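# Fold a napkin diagonally into a flat triangle

## Task

Fold the napkin along a diagonal so one corner lies on the opposite corner, giving a flat, low triangle whose three points are fully spread and lie away from the fold line. The paired corners must meet within about a thumb's width. The whole napkin must rest on the table and touch no arm base or mount hardware. It must hold its shape without the robot keeping it there. The moved corner may be placed or dropped onto its partner, but it must never slip out of a gripper that is moving sideways fast enough to throw it, even if the other gripper then catches it. At the end both arms, hands included, must hang in free air touching nothing during the final second after the scene settles, and the scene must actually come to rest.

## Robot and tools

Robot: two arms, left_arm and right_arm, each ending in a parallel two-finger gripper. There is one scene frame for everything. Its origin is on the table surface midway between the arms. +z is up, +x reaches out over the table, and left_arm sits on the +y side. The arm names do not match left or right in the camera pictures.

Gripper axes: the fingers point along the gripper's own +z, and they open and close along its own y. The reported end_effector_position is the spot between the finger pads, roughly 1 cm short of the tips.

Row format (shared by execute_actions and move): one flat list of 16 numbers covering both arms. First the left_arm block: x, y, z, qw, qx, qy, qz, opening. Then the right_arm block in the same order. Send both blocks even if only one arm should move. x, y, z are an absolute goal position in metres in the scene frame. qw, qx, qy, qz are an absolute goal orientation quaternion in the scene frame, scalar w first. opening runs from -1 (closed) to +1 (fully open, 0.094 m). So each block is a pose plus a gripper setting, not an offset.

execute_actions(actions): a list of actions, run one after another. Each action is a list of up to 15 rows, and each row lasts one control step of 1/30 s. If an action has fewer than 15 rows, its last row is repeated to fill the 15 steps. An empty list runs nothing and just reports state and images. Any action whose goal for a gripper lies more than 0.6 m away from that gripper's current position, measured along any of that gripper's current axes, is rejected for both arms. If the first action fails this check, or any action is malformed, the whole call is rejected and nothing moves.

move(target, speed, blocking): target is one 16-number row as above. Each gripper travels in a straight line toward its pose, and both paths finish at the same moment, taking 0.5 to 10 s. Anything longer is cut off at 10 s, short of the goal. speed is the top path speed in m/s, from 0.002 to 0.5, default 0.25. Rotation is capped at twice that value in rad/s, taking the shorter way round. The opening is applied when the move starts. Paths do not avoid obstacles or the other arm. Grippers lag, drift and can overshoot the speed, most of all near full reach. With blocking=false you get a result after 0.5 s while motion goes on. Until a result shows that move has ended, further rows and moves are refused; use wait(0) or stop first.

wait(seconds): 0 to 10. Lets the scene run with the last commands held, and returns early if a running move ends. stop: brakes the current move to rest. A fast arm needs room to stop, and the fingers keep moving. zoom_image(camera, region): an enlarged crop of a camera's latest frame. region is [x0, y0, x1, y1] in pixels with (0,0) at top left, at most 504 by 504. Cameras are cam_head_left, cam_head_right, cam_high, cam_low, cam_left_wrist and cam_right_wrist, each 504x504. finished_scene(scene): ends the given scene for good and reports whether it succeeded. The scene number is 1 or 2.

Controller behaviour: each control step, the commanded pose is clamped to within 70 mm and 16 degrees of the measured pose. Damped inverse kinematics then chases it, favouring position over orientation. Distant goals take several actions. After an action the arm goes no further than its last clamped pose, so keep commanding the remainder. Arms often settle 1 cm or more off target, usually low. Elbows cannot fully straighten. Joint limits in rad: waist -2.618 to 3.054; shoulder 0 to 3.142; elbow 0 to 3.142; wrist pitch -1.571 to 1.571; wrist yaw -1.571 to 1.571; wrist roll -2.094 to 2.094. To hold an orientation, repeat the same quaternion in every row rather than copying the drifted reported one. To keep an arm still, resend the pose from the last result before it stopped, with its intended opening.

Reading results: the state line gives each gripper's position and wxyz quaternion, and reported positions can be off, more at long reach. Hand target lines show what the controller is now steering toward. grip_measured is the finger opening on the command scale. Each gripper may be off by about 1 mm. The last Joint positions value is the opening in metres. To grasp, command about 0.03 below grip_measured for a firm hold, less for a lighter one. Finger force tops out near 50 to 62 N, and is weaker on very thin items. HELD in step readings marks steps where that arm's command was held back. A pose unreachable line means the clearance check changed or blocked that arm's command. The move: line reports the ending (done, off_target, moving, held, fault) and any limits: paced means the pose was clipped, and held means some steps were blocked, after which the arm may jump faster than speed. Joint torques carry offsets and noise and are nonzero even in free air. MOTOR HOT appears from 75 °C. At 90 °C that arm is halted for 10 s, and at 100 °C it goes limp and drops. Both are reported as OVER-TEMPERATURE FAULT. Heat builds while holding loads, including during thinking time, since the sim keeps running while you write.

Avoid: letting the arms collide or shove each other, slamming or hard pressing on the table, dropping or flinging the cloth during fast sideways motion, and commanding goals far past contact. Before finishing, release the napkin and raise both grippers clear so nothing is touched once everything settles.

Each tool is called after "Request:" in YAML: its name, and indented under it one key for each argument.

## Session

Request:
execute_actions:
  actions: []

Scene clock: 0.00 s.
left_arm: end_effector_position=(+0.3949, +0.1003, +0.1231) grip_measured=-0.978 end_effector_quat_wxyz=(+0.264, +0.236, +0.932, -0.080) | right_arm: end_effector_position=(+0.3561, -0.2856, +0.3956) grip_measured=+1.000 end_effector_quat_wxyz=(+0.698, +0.002, +0.716, +0.003)
Joint positions: left_arm=[-0.314  1.508  1.078 -0.598  0.141  0.184  0.001] | right_arm=[ 0.009  1.059  1.031  0.003 -0.001  0.006  0.094]
Joint velocities: left_arm=[-0.002  0.007  0.017  0.007  0.037 -0.051  0.   ] | right_arm=[ 0.007 -0.007 -0.002  0.022 -0.081  0.022  0.   ]
Joint torques (N m, as the arm reports them, + toward a larger angle): no reading
Motor temperatures (°C, as the motors report them): left_arm=[27 29 27 29 27 27] | right_arm=[27 29 27 26 26 26]
Hand target (left_arm): +0.398, +0.099, +0.131; +0.275, +0.237, +0.928, -0.081
Hand target (right_arm): +0.354, -0.286, +0.398; +0.699, +0.001, +0.715, +0.002

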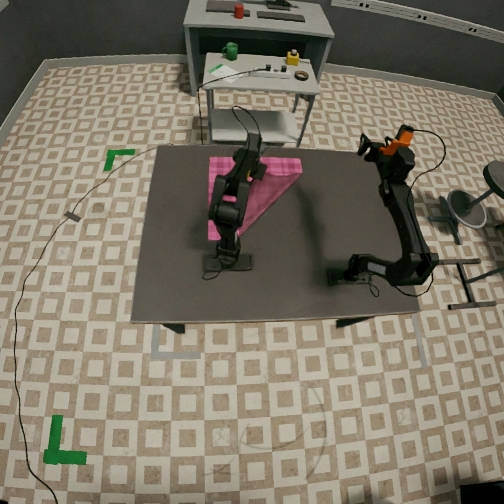

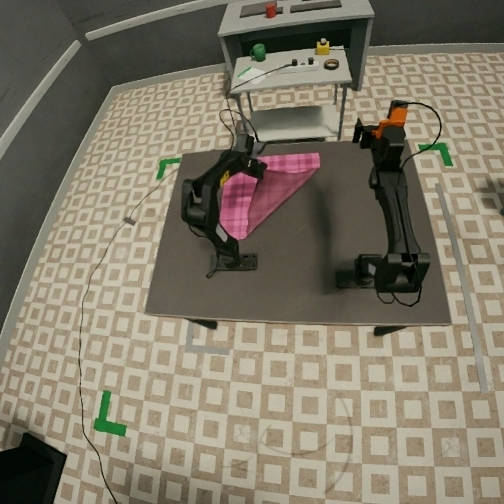

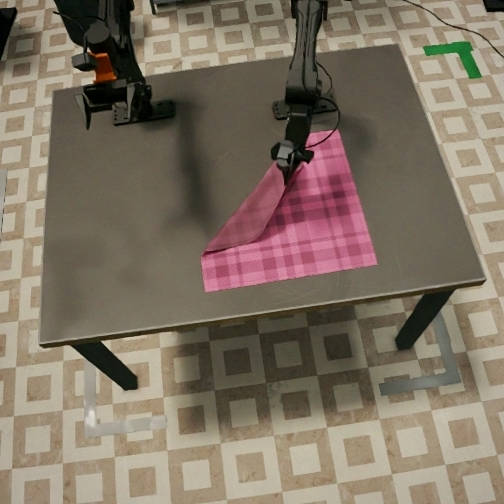

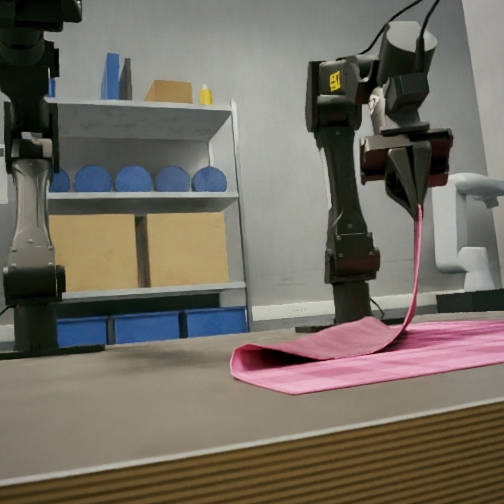

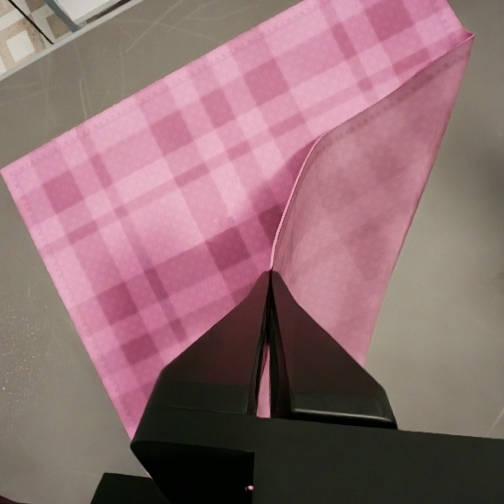

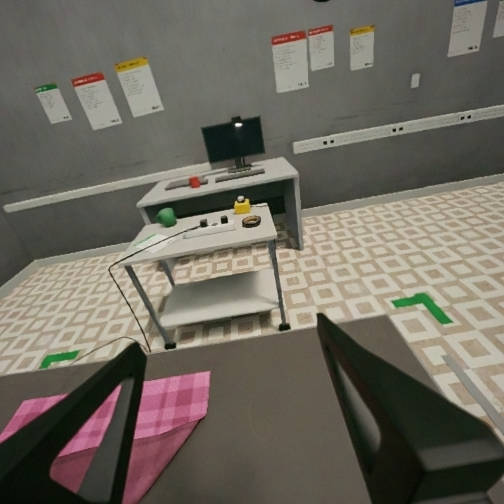

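Request:
move:
  target: [0.46,0.19,0.11,0.275,0.237,0.928,-0.081,-1,0.354,-0.286,0.398,0.699,0.001,0.715,0.002,1]
  speed: 0.08

Scene clock: 3.50 s.
left_arm: end_effector_position=(+0.4502, +0.1886, +0.0980) grip_measured=-0.978 end_effector_quat_wxyz=(+0.260, +0.231, +0.934, -0.085) | right_arm: end_effector_position=(+0.3561, -0.2856, +0.3956) grip_measured=+1.000 end_effector_quat_wxyz=(+0.698, +0.002, +0.716, +0.003)
Joint positions: left_arm=[-0.007  1.719  1.207 -0.586  0.297  0.446  0.001] | right_arm=[ 0.009  1.059  1.031  0.003 -0.001  0.006  0.094]
Joint velocities: left_arm=[ 0.022  0.007 -0.007 -0.051 -0.051  0.022 -0.001] | right_arm=[-0.012 -0.027  0.017  0.007 -0.081 -0.022  0.   ]
Joint torques (N m, as the arm reports them, + toward a larger angle): left_arm=[ 0.32 -6.57  8.37  1.22  0.24 -0.02] | right_arm=[-0.16 -3.23  8.66  2.34 -0.04 -0.01]
Motor temperatures (°C, as the motors report them): left_arm=[27 29 27 29 27 27] | right_arm=[27 29 28 27 26 26]
Hand target (left_arm): +0.460, +0.188, +0.110; +0.278, +0.235, +0.927, -0.086
Hand target (right_arm): +0.354, -0.286, +0.398; +0.699, +0.001, +0.715, +0.002
Off the commanded pose (left_arm): 0.016 m, 2 deg.
Off the commanded pose (right_arm): 0.003 m, 0 deg.
move: off_target (left_arm)

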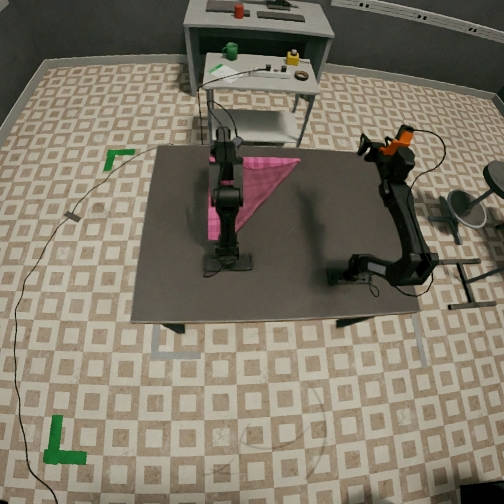

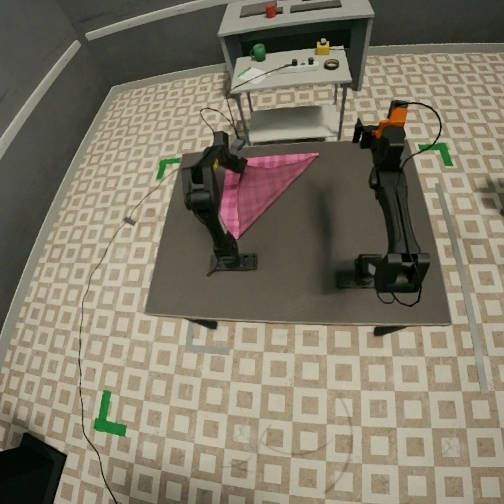

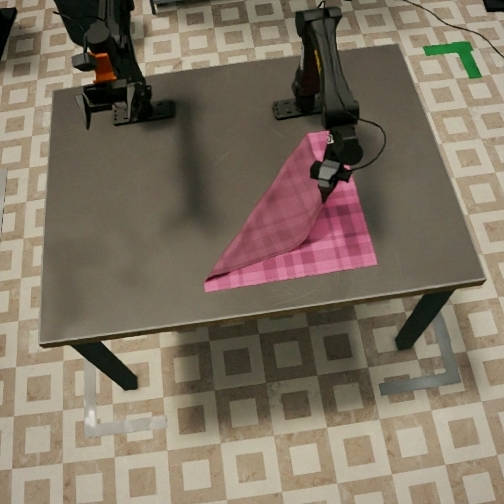

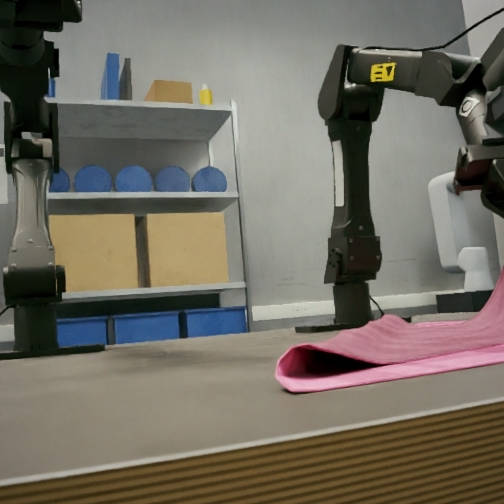

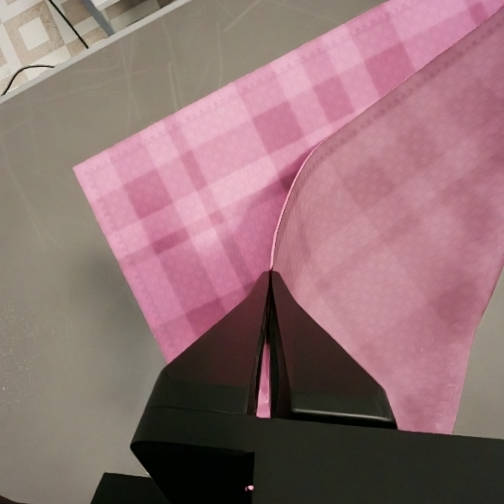

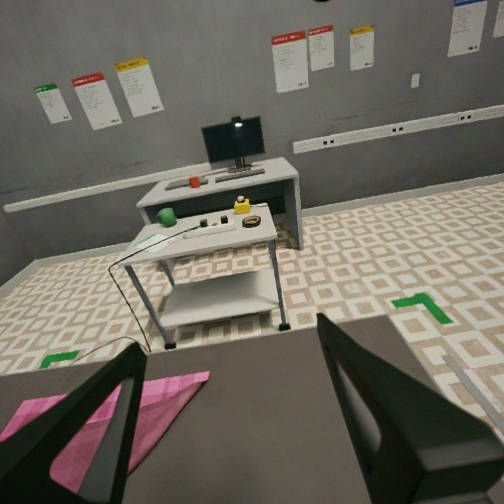

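Request:
move:
  target: [0.53,0.26,0.075,0.275,0.237,0.928,-0.081,-1,0.354,-0.286,0.398,0.699,0.001,0.715,0.002,1]
  speed: 0.08

Request:
zoom_image:
  camera: "cam_high"
  region: [190,110,410,310]

Scene clock: 7.63 s.
left_arm: end_effector_position=(+0.5232, +0.2578, +0.0624) grip_measured=-0.978 end_effector_quat_wxyz=(+0.264, +0.231, +0.933, -0.082) | right_arm: end_effector_position=(+0.3561, -0.2856, +0.3956) grip_measured=+1.000 end_effector_quat_wxyz=(+0.698, +0.002, +0.716, +0.003)
Joint positions: left_arm=[ 0.154  2.056  1.514 -0.596  0.365  0.6    0.001] | right_arm=[ 0.009  1.059  1.031  0.003 -0.001  0.006  0.094]
Joint velocities: left_arm=[-0.002 -0.012  0.012 -0.022  0.037 -0.022  0.001] | right_arm=[-0.007 -0.017 -0.007  0.022 -0.037  0.007  0.   ]
Joint torques (N m, as the arm reports them, + toward a larger angle): left_arm=[ 0.4  -9.32  8.18  1.05  0.27  0.05] | right_arm=[-0.16 -3.2   8.67  2.34 -0.04 -0.02]
Motor temperatures (°C, as the motors report them): left_arm=[27 30 28 30 27 27] | right_arm=[27 29 28 28 26 26]
Hand target (left_arm): +0.530, +0.258, +0.074; +0.277, +0.236, +0.928, -0.083
Hand target (right_arm): +0.354, -0.286, +0.398; +0.699, +0.001, +0.715, +0.002
Off the commanded pose (left_arm): 0.014 m, 2 deg.
Off the commanded pose (right_arm): 0.003 m, 0 deg.
move: off_target (left_arm)

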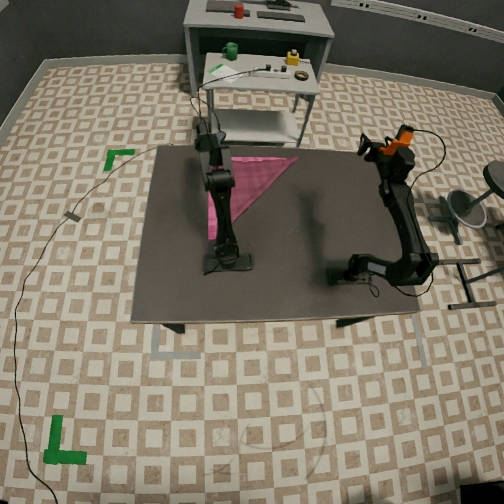

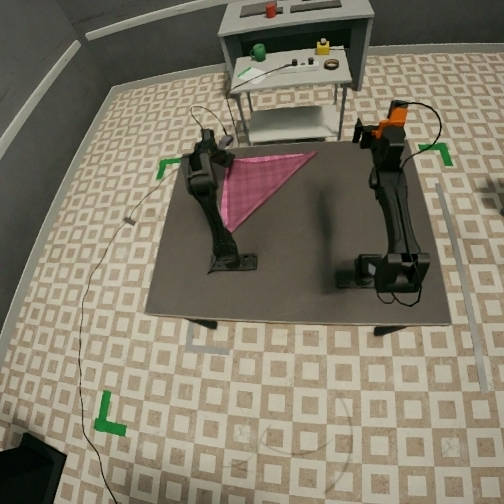

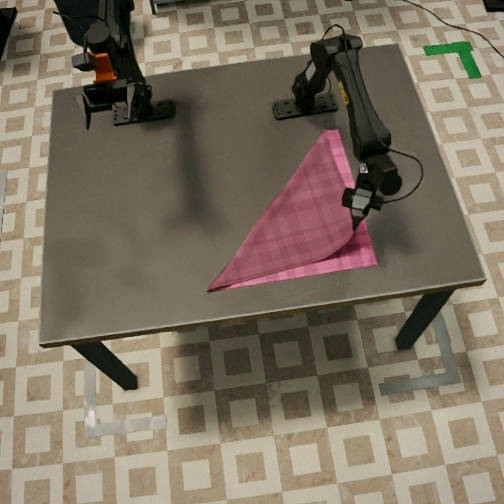

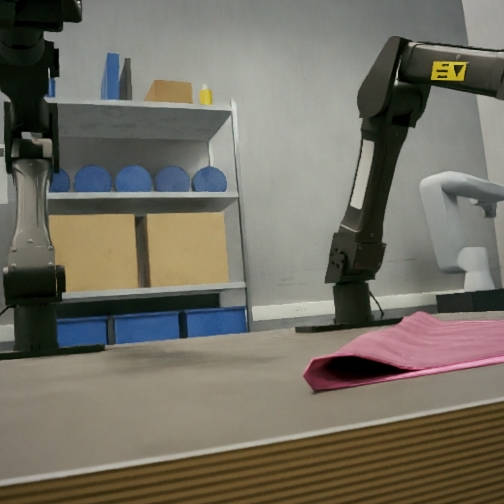

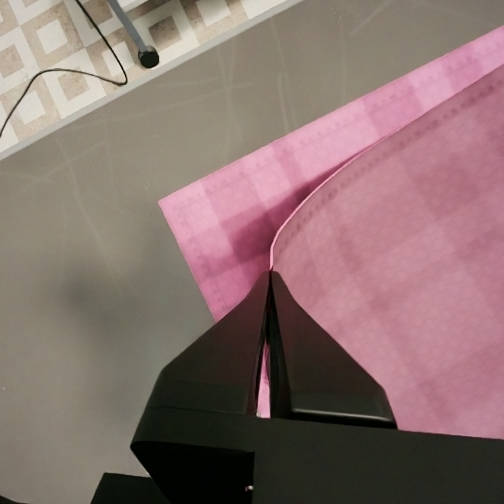

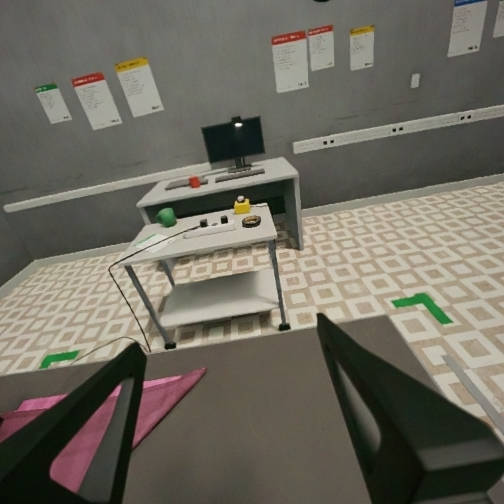

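Region (190, 110, 410, 310) of cam_high's 504x504 image, scaled by 2.291, with more detail than that image has; it fills the top 458 rows of this view, and the rest is white.

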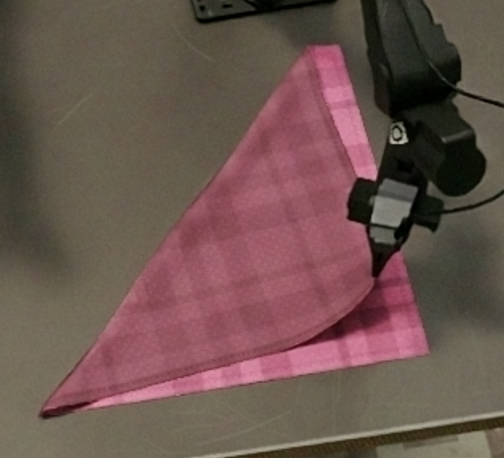

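Request:
move:
  target: [0.578,0.28,0.05,0.275,0.237,0.928,-0.081,-1,0.354,-0.286,0.398,0.699,0.001,0.715,0.002,1]
  speed: 0.05

Request:
zoom_image:
  camera: "cam_high"
  region: [190,110,410,310]

Scene clock: 10.43 s.
left_arm: end_effector_position=(+0.5716, +0.2769, +0.0376) grip_measured=-0.978 end_effector_quat_wxyz=(+0.263, +0.234, +0.933, -0.080) | right_arm: end_effector_position=(+0.3561, -0.2856, +0.3956) grip_measured=+1.000 end_effector_quat_wxyz=(+0.698, +0.002, +0.716, +0.003)
Joint positions: left_arm=[ 0.173  2.282  1.78  -0.644  0.371  0.626  0.001] | right_arm=[ 0.009  1.059  1.031  0.003 -0.001  0.006  0.094]
Joint velocities: left_arm=[ 0.002 -0.017 -0.002 -0.066  0.007  0.095  0.001] | right_arm=[ 0.007 -0.017 -0.017 -0.11   0.022  0.007  0.   ]
Joint torques (N m, as the arm reports them, + toward a larger angle): left_arm=[  0.57 -11.     8.14   1.07   0.32  -0.01] | right_arm=[-0.14 -3.15  8.67  2.35 -0.06 -0.03]
Motor temperatures (°C, as the motors report them): left_arm=[27 30 29 30 27 27] | right_arm=[27 29 29 28 26 26]
Hand target (left_arm): +0.578, +0.279, +0.049; +0.276, +0.237, +0.928, -0.081
Hand target (right_arm): +0.354, -0.286, +0.398; +0.699, +0.001, +0.715, +0.002
Off the commanded pose (left_arm): 0.014 m, 2 deg.
Off the commanded pose (right_arm): 0.003 m, 0 deg.
move: off_target (left_arm)

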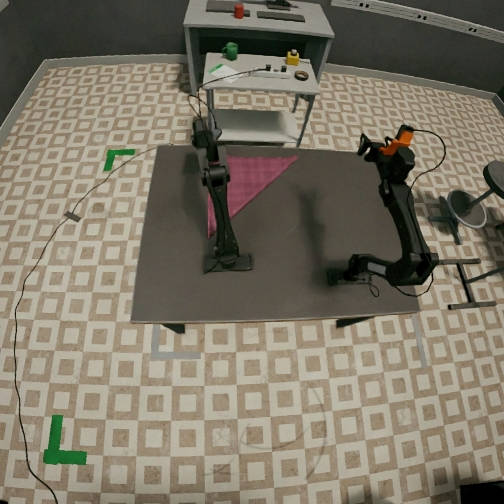

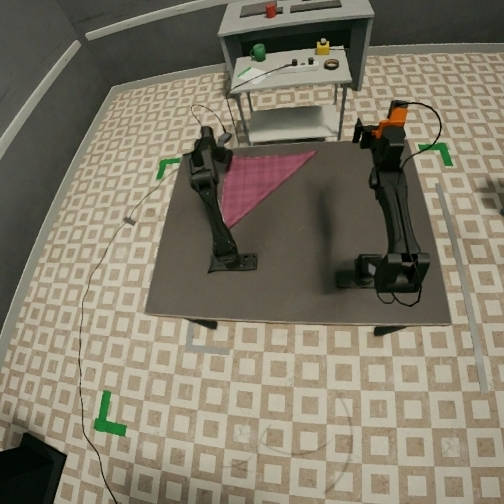

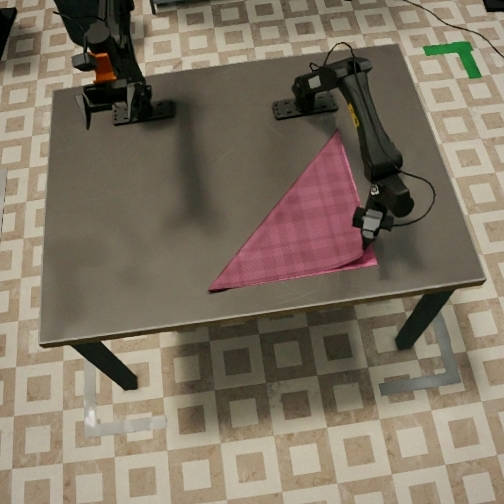

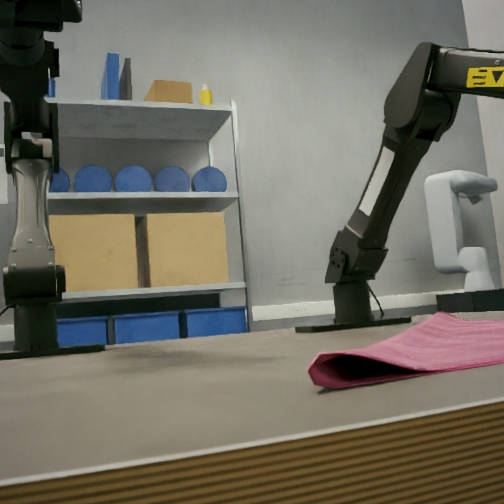

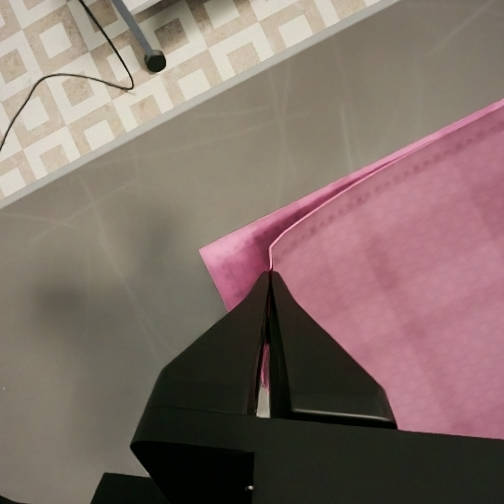

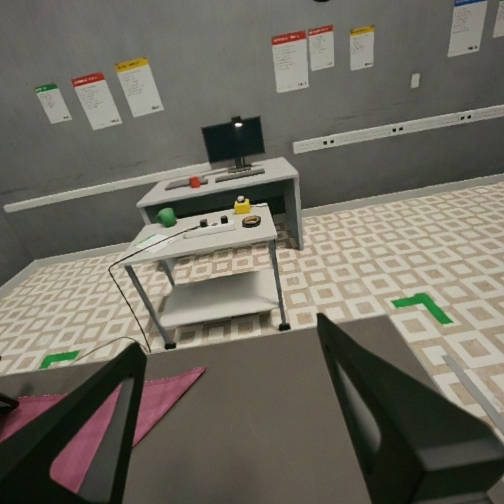

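Region (190, 110, 410, 310) of cam_high's 504x504 image, scaled by 2.291, with more detail than that image has; it fills the top 458 rows of this view, and the rest is white.

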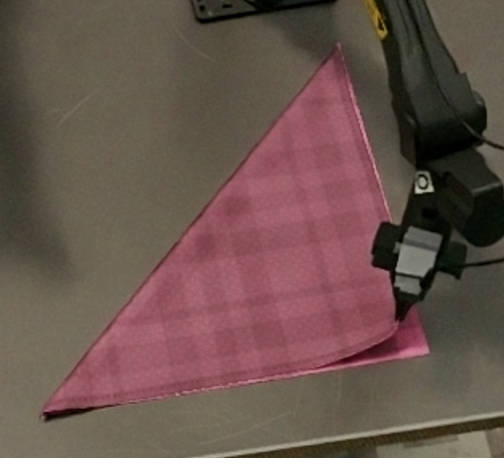

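Request:
execute_actions:
  actions:
    - [[0.581,0.284,0.046,0.275,0.237,0.928,-0.081,-1,0.354,-0.286,0.398,0.699,0.001,0.715,0.002,1]]
    - [[0.583,0.287,0.043,0.275,0.237,0.928,-0.081,-1,0.354,-0.286,0.398,0.699,0.001,0.715,0.002,1]]
    - [[0.583,0.287,0.043,0.275,0.237,0.928,-0.081,0.2,0.354,-0.286,0.398,0.699,0.001,0.715,0.002,1]]
    - [[0.583,0.287,0.043,0.275,0.237,0.928,-0.081,0.2,0.354,-0.286,0.398,0.699,0.001,0.715,0.002,1]]

Scene clock: 14.00 s.
left_arm: end_effector_position=(+0.5756, +0.2842, +0.0311) grip_measured=+0.197 end_effector_quat_wxyz=(+0.260, +0.235, +0.933, -0.081) | right_arm: end_effector_position=(+0.3561, -0.2856, +0.3956) grip_measured=+1.000 end_effector_quat_wxyz=(+0.698, +0.002, +0.716, +0.003)
Joint positions: left_arm=[ 0.187  2.318  1.816 -0.655  0.377  0.641  0.056] | right_arm=[ 0.009  1.059  1.031  0.003 -0.001  0.006  0.094]
Joint velocities: left_arm=[-0.007 -0.002  0.007 -0.051  0.007 -0.022  0.   ] | right_arm=[-0.002  0.002 -0.007  0.037 -0.007 -0.051  0.   ]
Joint torques (N m, as the arm reports them, + toward a larger angle): left_arm=[  0.67 -11.19   8.33   1.01   0.33   0.02] | right_arm=[-0.17 -3.15  8.66  2.34 -0.03 -0.02]
Motor temperatures (°C, as the motors report them): left_arm=[27 31 29 30 27 27] | right_arm=[27 29 29 29 26 26]
Hand target (left_arm): +0.583, +0.287, +0.043; +0.275, +0.237, +0.928, -0.081
Hand target (right_arm): +0.354, -0.286, +0.398; +0.699, +0.001, +0.715, +0.002
Off the commanded pose (left_arm): 0.014 m, 2 deg.
Off the commanded pose (right_arm): 0.003 m, 0 deg.
Step readings (end_effector_position; steps 1 to 15: 1st action; 16 to 30: 2nd action; 31 to 45: 3rd action; 46 to 60: 4th action):
0: left_arm (+0.5712, +0.2767, +0.0376) | right_arm (+0.3561, -0.2856, +0.3956)
1: left_arm (+0.5714, +0.2770, +0.0377) | right_arm (+0.3561, -0.2856, +0.3956)
2: left_arm (+0.5726, +0.2775, +0.0376) | right_arm (+0.3561, -0.2856, +0.3956)
4: left_arm (+0.5744, +0.2795, +0.0370) | right_arm (+0.3561, -0.2856, +0.3956)
8: left_arm (+0.5741, +0.2819, +0.0346) | right_arm (+0.3561, -0.2856, +0.3956)
15: left_arm (+0.5737, +0.2820, +0.0339) | right_arm (+0.3561, -0.2856, +0.3956)
16: left_arm (+0.5739, +0.2819, +0.0337) | right_arm (+0.3561, -0.2856, +0.3956)
17: left_arm (+0.5748, +0.2822, +0.0339) | right_arm (+0.3561, -0.2856, +0.3956)
19: left_arm (+0.5759, +0.2828, +0.0333) | right_arm (+0.3561, -0.2856, +0.3956)
23: left_arm (+0.5757, +0.2841, +0.0315) | right_arm (+0.3561, -0.2856, +0.3956)
30: left_arm (+0.5756, +0.2842, +0.0311) | right_arm (+0.3561, -0.2856, +0.3956)
31: left_arm (+0.5756, +0.2842, +0.0311) | right_arm (+0.3561, -0.2856, +0.3956)
32: left_arm (+0.5756, +0.2842, +0.0311) | right_arm (+0.3561, -0.2856, +0.3956)
34: left_arm (+0.5756, +0.2842, +0.0311) | right_arm (+0.3561, -0.2856, +0.3956)
38: left_arm (+0.5756, +0.2842, +0.0311) | right_arm (+0.3561, -0.2856, +0.3956)
45: left_arm (+0.5756, +0.2842, +0.0311) | right_arm (+0.3561, -0.2856, +0.3956)
46: left_arm (+0.5756, +0.2842, +0.0311) | right_arm (+0.3561, -0.2856, +0.3956)
47: left_arm (+0.5756, +0.2842, +0.0311) | right_arm (+0.3561, -0.2856, +0.3956)
49: left_arm (+0.5756, +0.2842, +0.0311) | right_arm (+0.3561, -0.2856, +0.3956)
53: left_arm (+0.5756, +0.2842, +0.0311) | right_arm (+0.3561, -0.2856, +0.3956)
60: end_effector_position above

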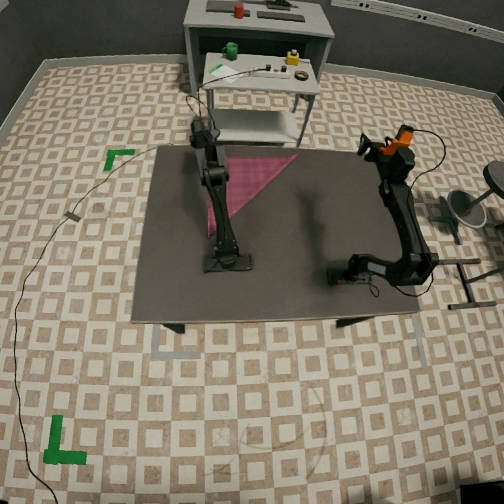

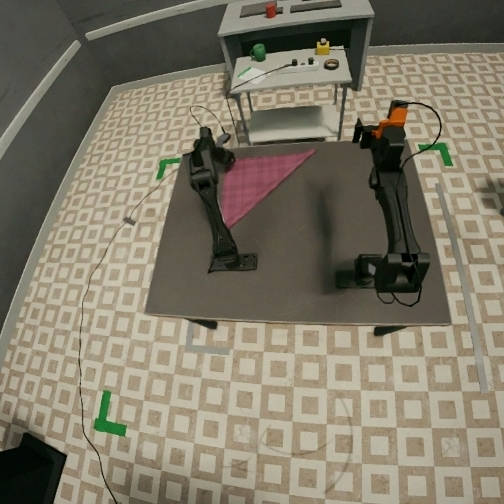

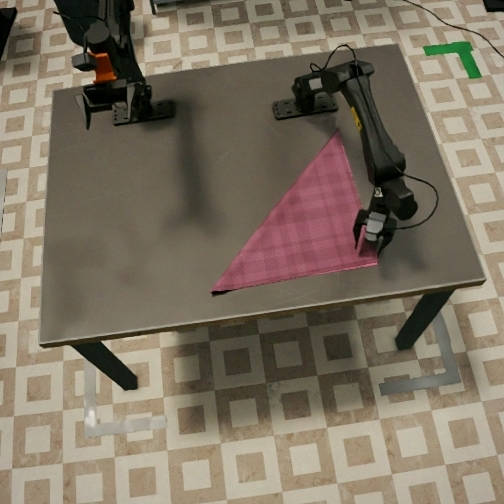

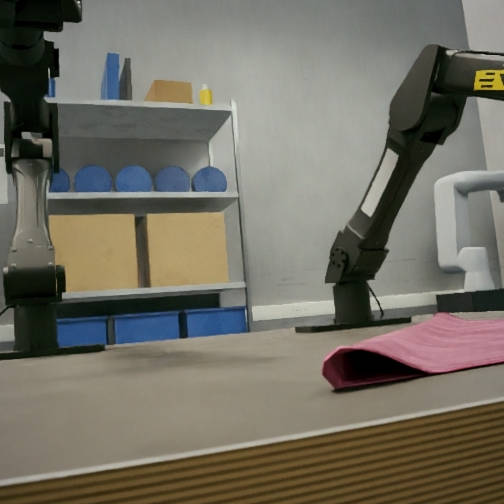

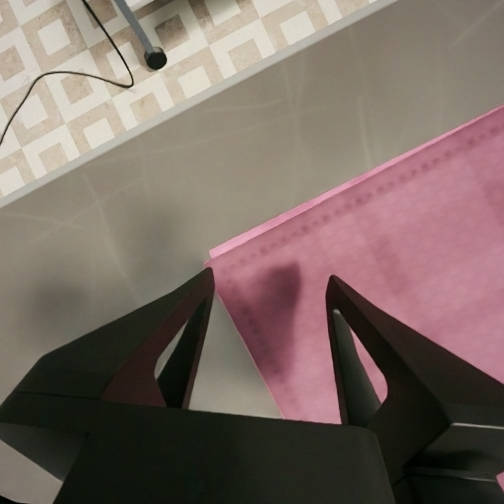

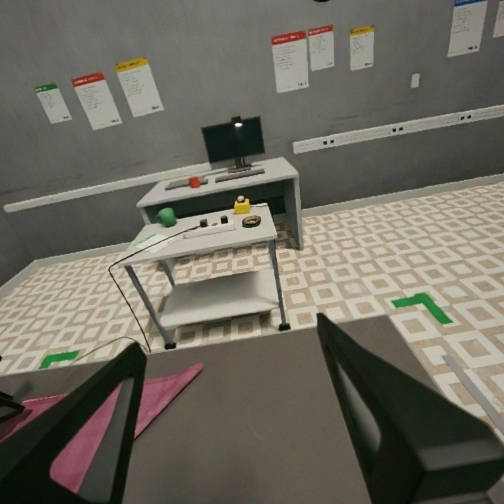

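Matched within several mm. Lift away.

Request:
move:
  target: [0.56,0.29,0.12,0.275,0.237,0.928,-0.081,0.2,0.354,-0.286,0.398,0.699,0.001,0.715,0.002,1]
  speed: 0.1

Request:
zoom_image:
  camera: "cam_high"
  region: [190,110,410,310]

Scene clock: 16.57 s.
left_arm: end_effector_position=(+0.5579, +0.2885, +0.0958) grip_measured=+0.197 end_effector_quat_wxyz=(+0.252, +0.233, +0.935, -0.086) | right_arm: end_effector_position=(+0.3561, -0.2856, +0.3956) grip_measured=+1.000 end_effector_quat_wxyz=(+0.698, +0.002, +0.716, +0.003)
Joint positions: left_arm=[ 0.205  2.221  1.921 -0.883  0.385  0.658  0.056] | right_arm=[ 0.009  1.059  1.031  0.003 -0.001  0.006  0.094]
Joint velocities: left_arm=[-0.007 -0.002 -0.007 -0.022 -0.051  0.007  0.   ] | right_arm=[-0.007  0.007  0.002 -0.051 -0.022 -0.066  0.   ]
Joint torques (N m, as the arm reports them, + toward a larger angle): left_arm=[  0.73 -12.63   8.14   1.01   0.28  -0.01] | right_arm=[-0.16 -3.19  8.63  2.34 -0.06 -0.01]
Motor temperatures (°C, as the motors report them): left_arm=[27 32 29 30 27 27] | right_arm=[27 29 29 29 26 26]
Hand target (left_arm): +0.562, +0.290, +0.120; +0.275, +0.237, +0.928, -0.081
Hand target (right_arm): +0.354, -0.286, +0.398; +0.699, +0.001, +0.715, +0.002
Off the commanded pose (left_arm): 0.024 m, 3 deg.
Off the commanded pose (right_arm): 0.003 m, 0 deg.
move: off_target (left_arm)

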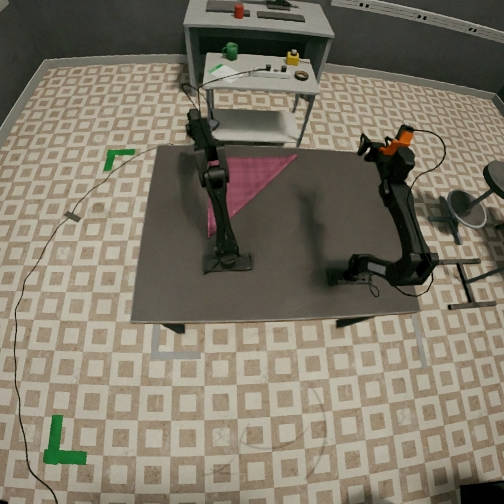

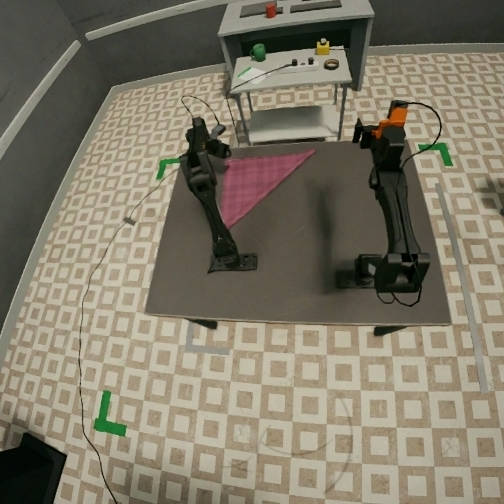

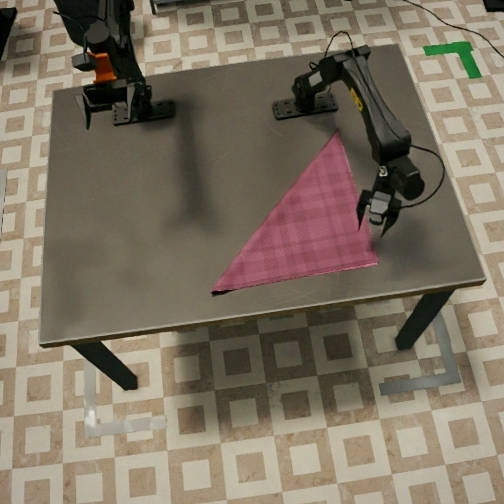

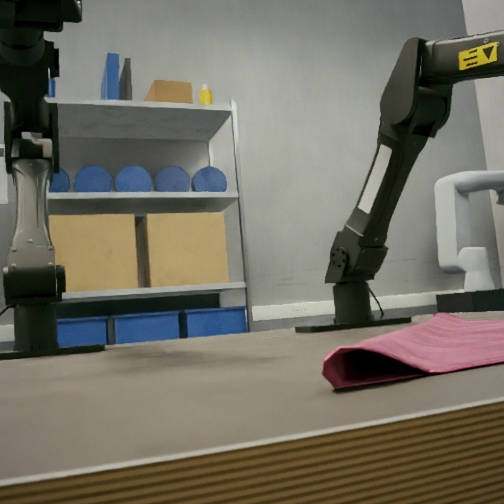

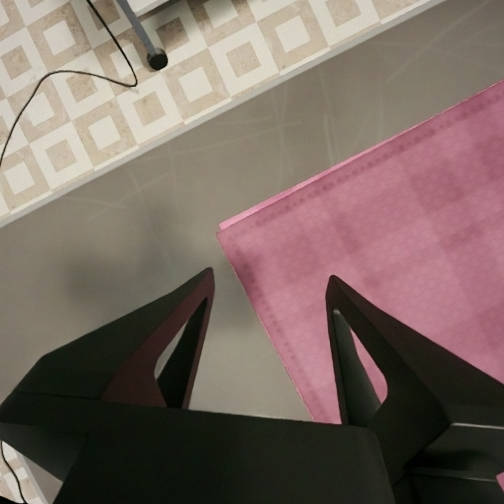

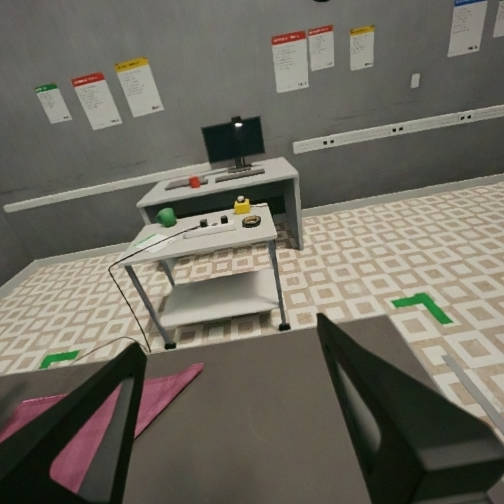

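Region (190, 110, 410, 310) of cam_high's 504x504 image, scaled by 2.291, with more detail than that image has; it fills the top 458 rows of this view, and the rest is white.

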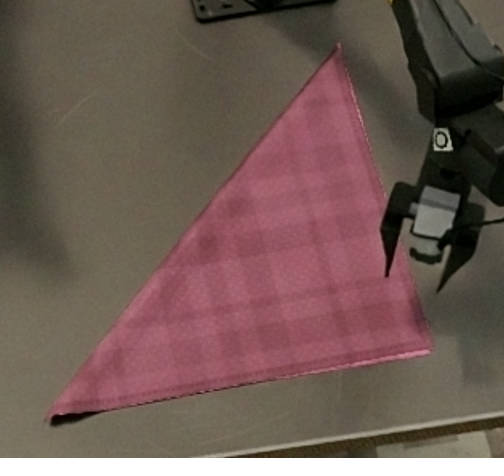

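Request:
finished_scene:
  scene: 1

The scene is finished: the task was done.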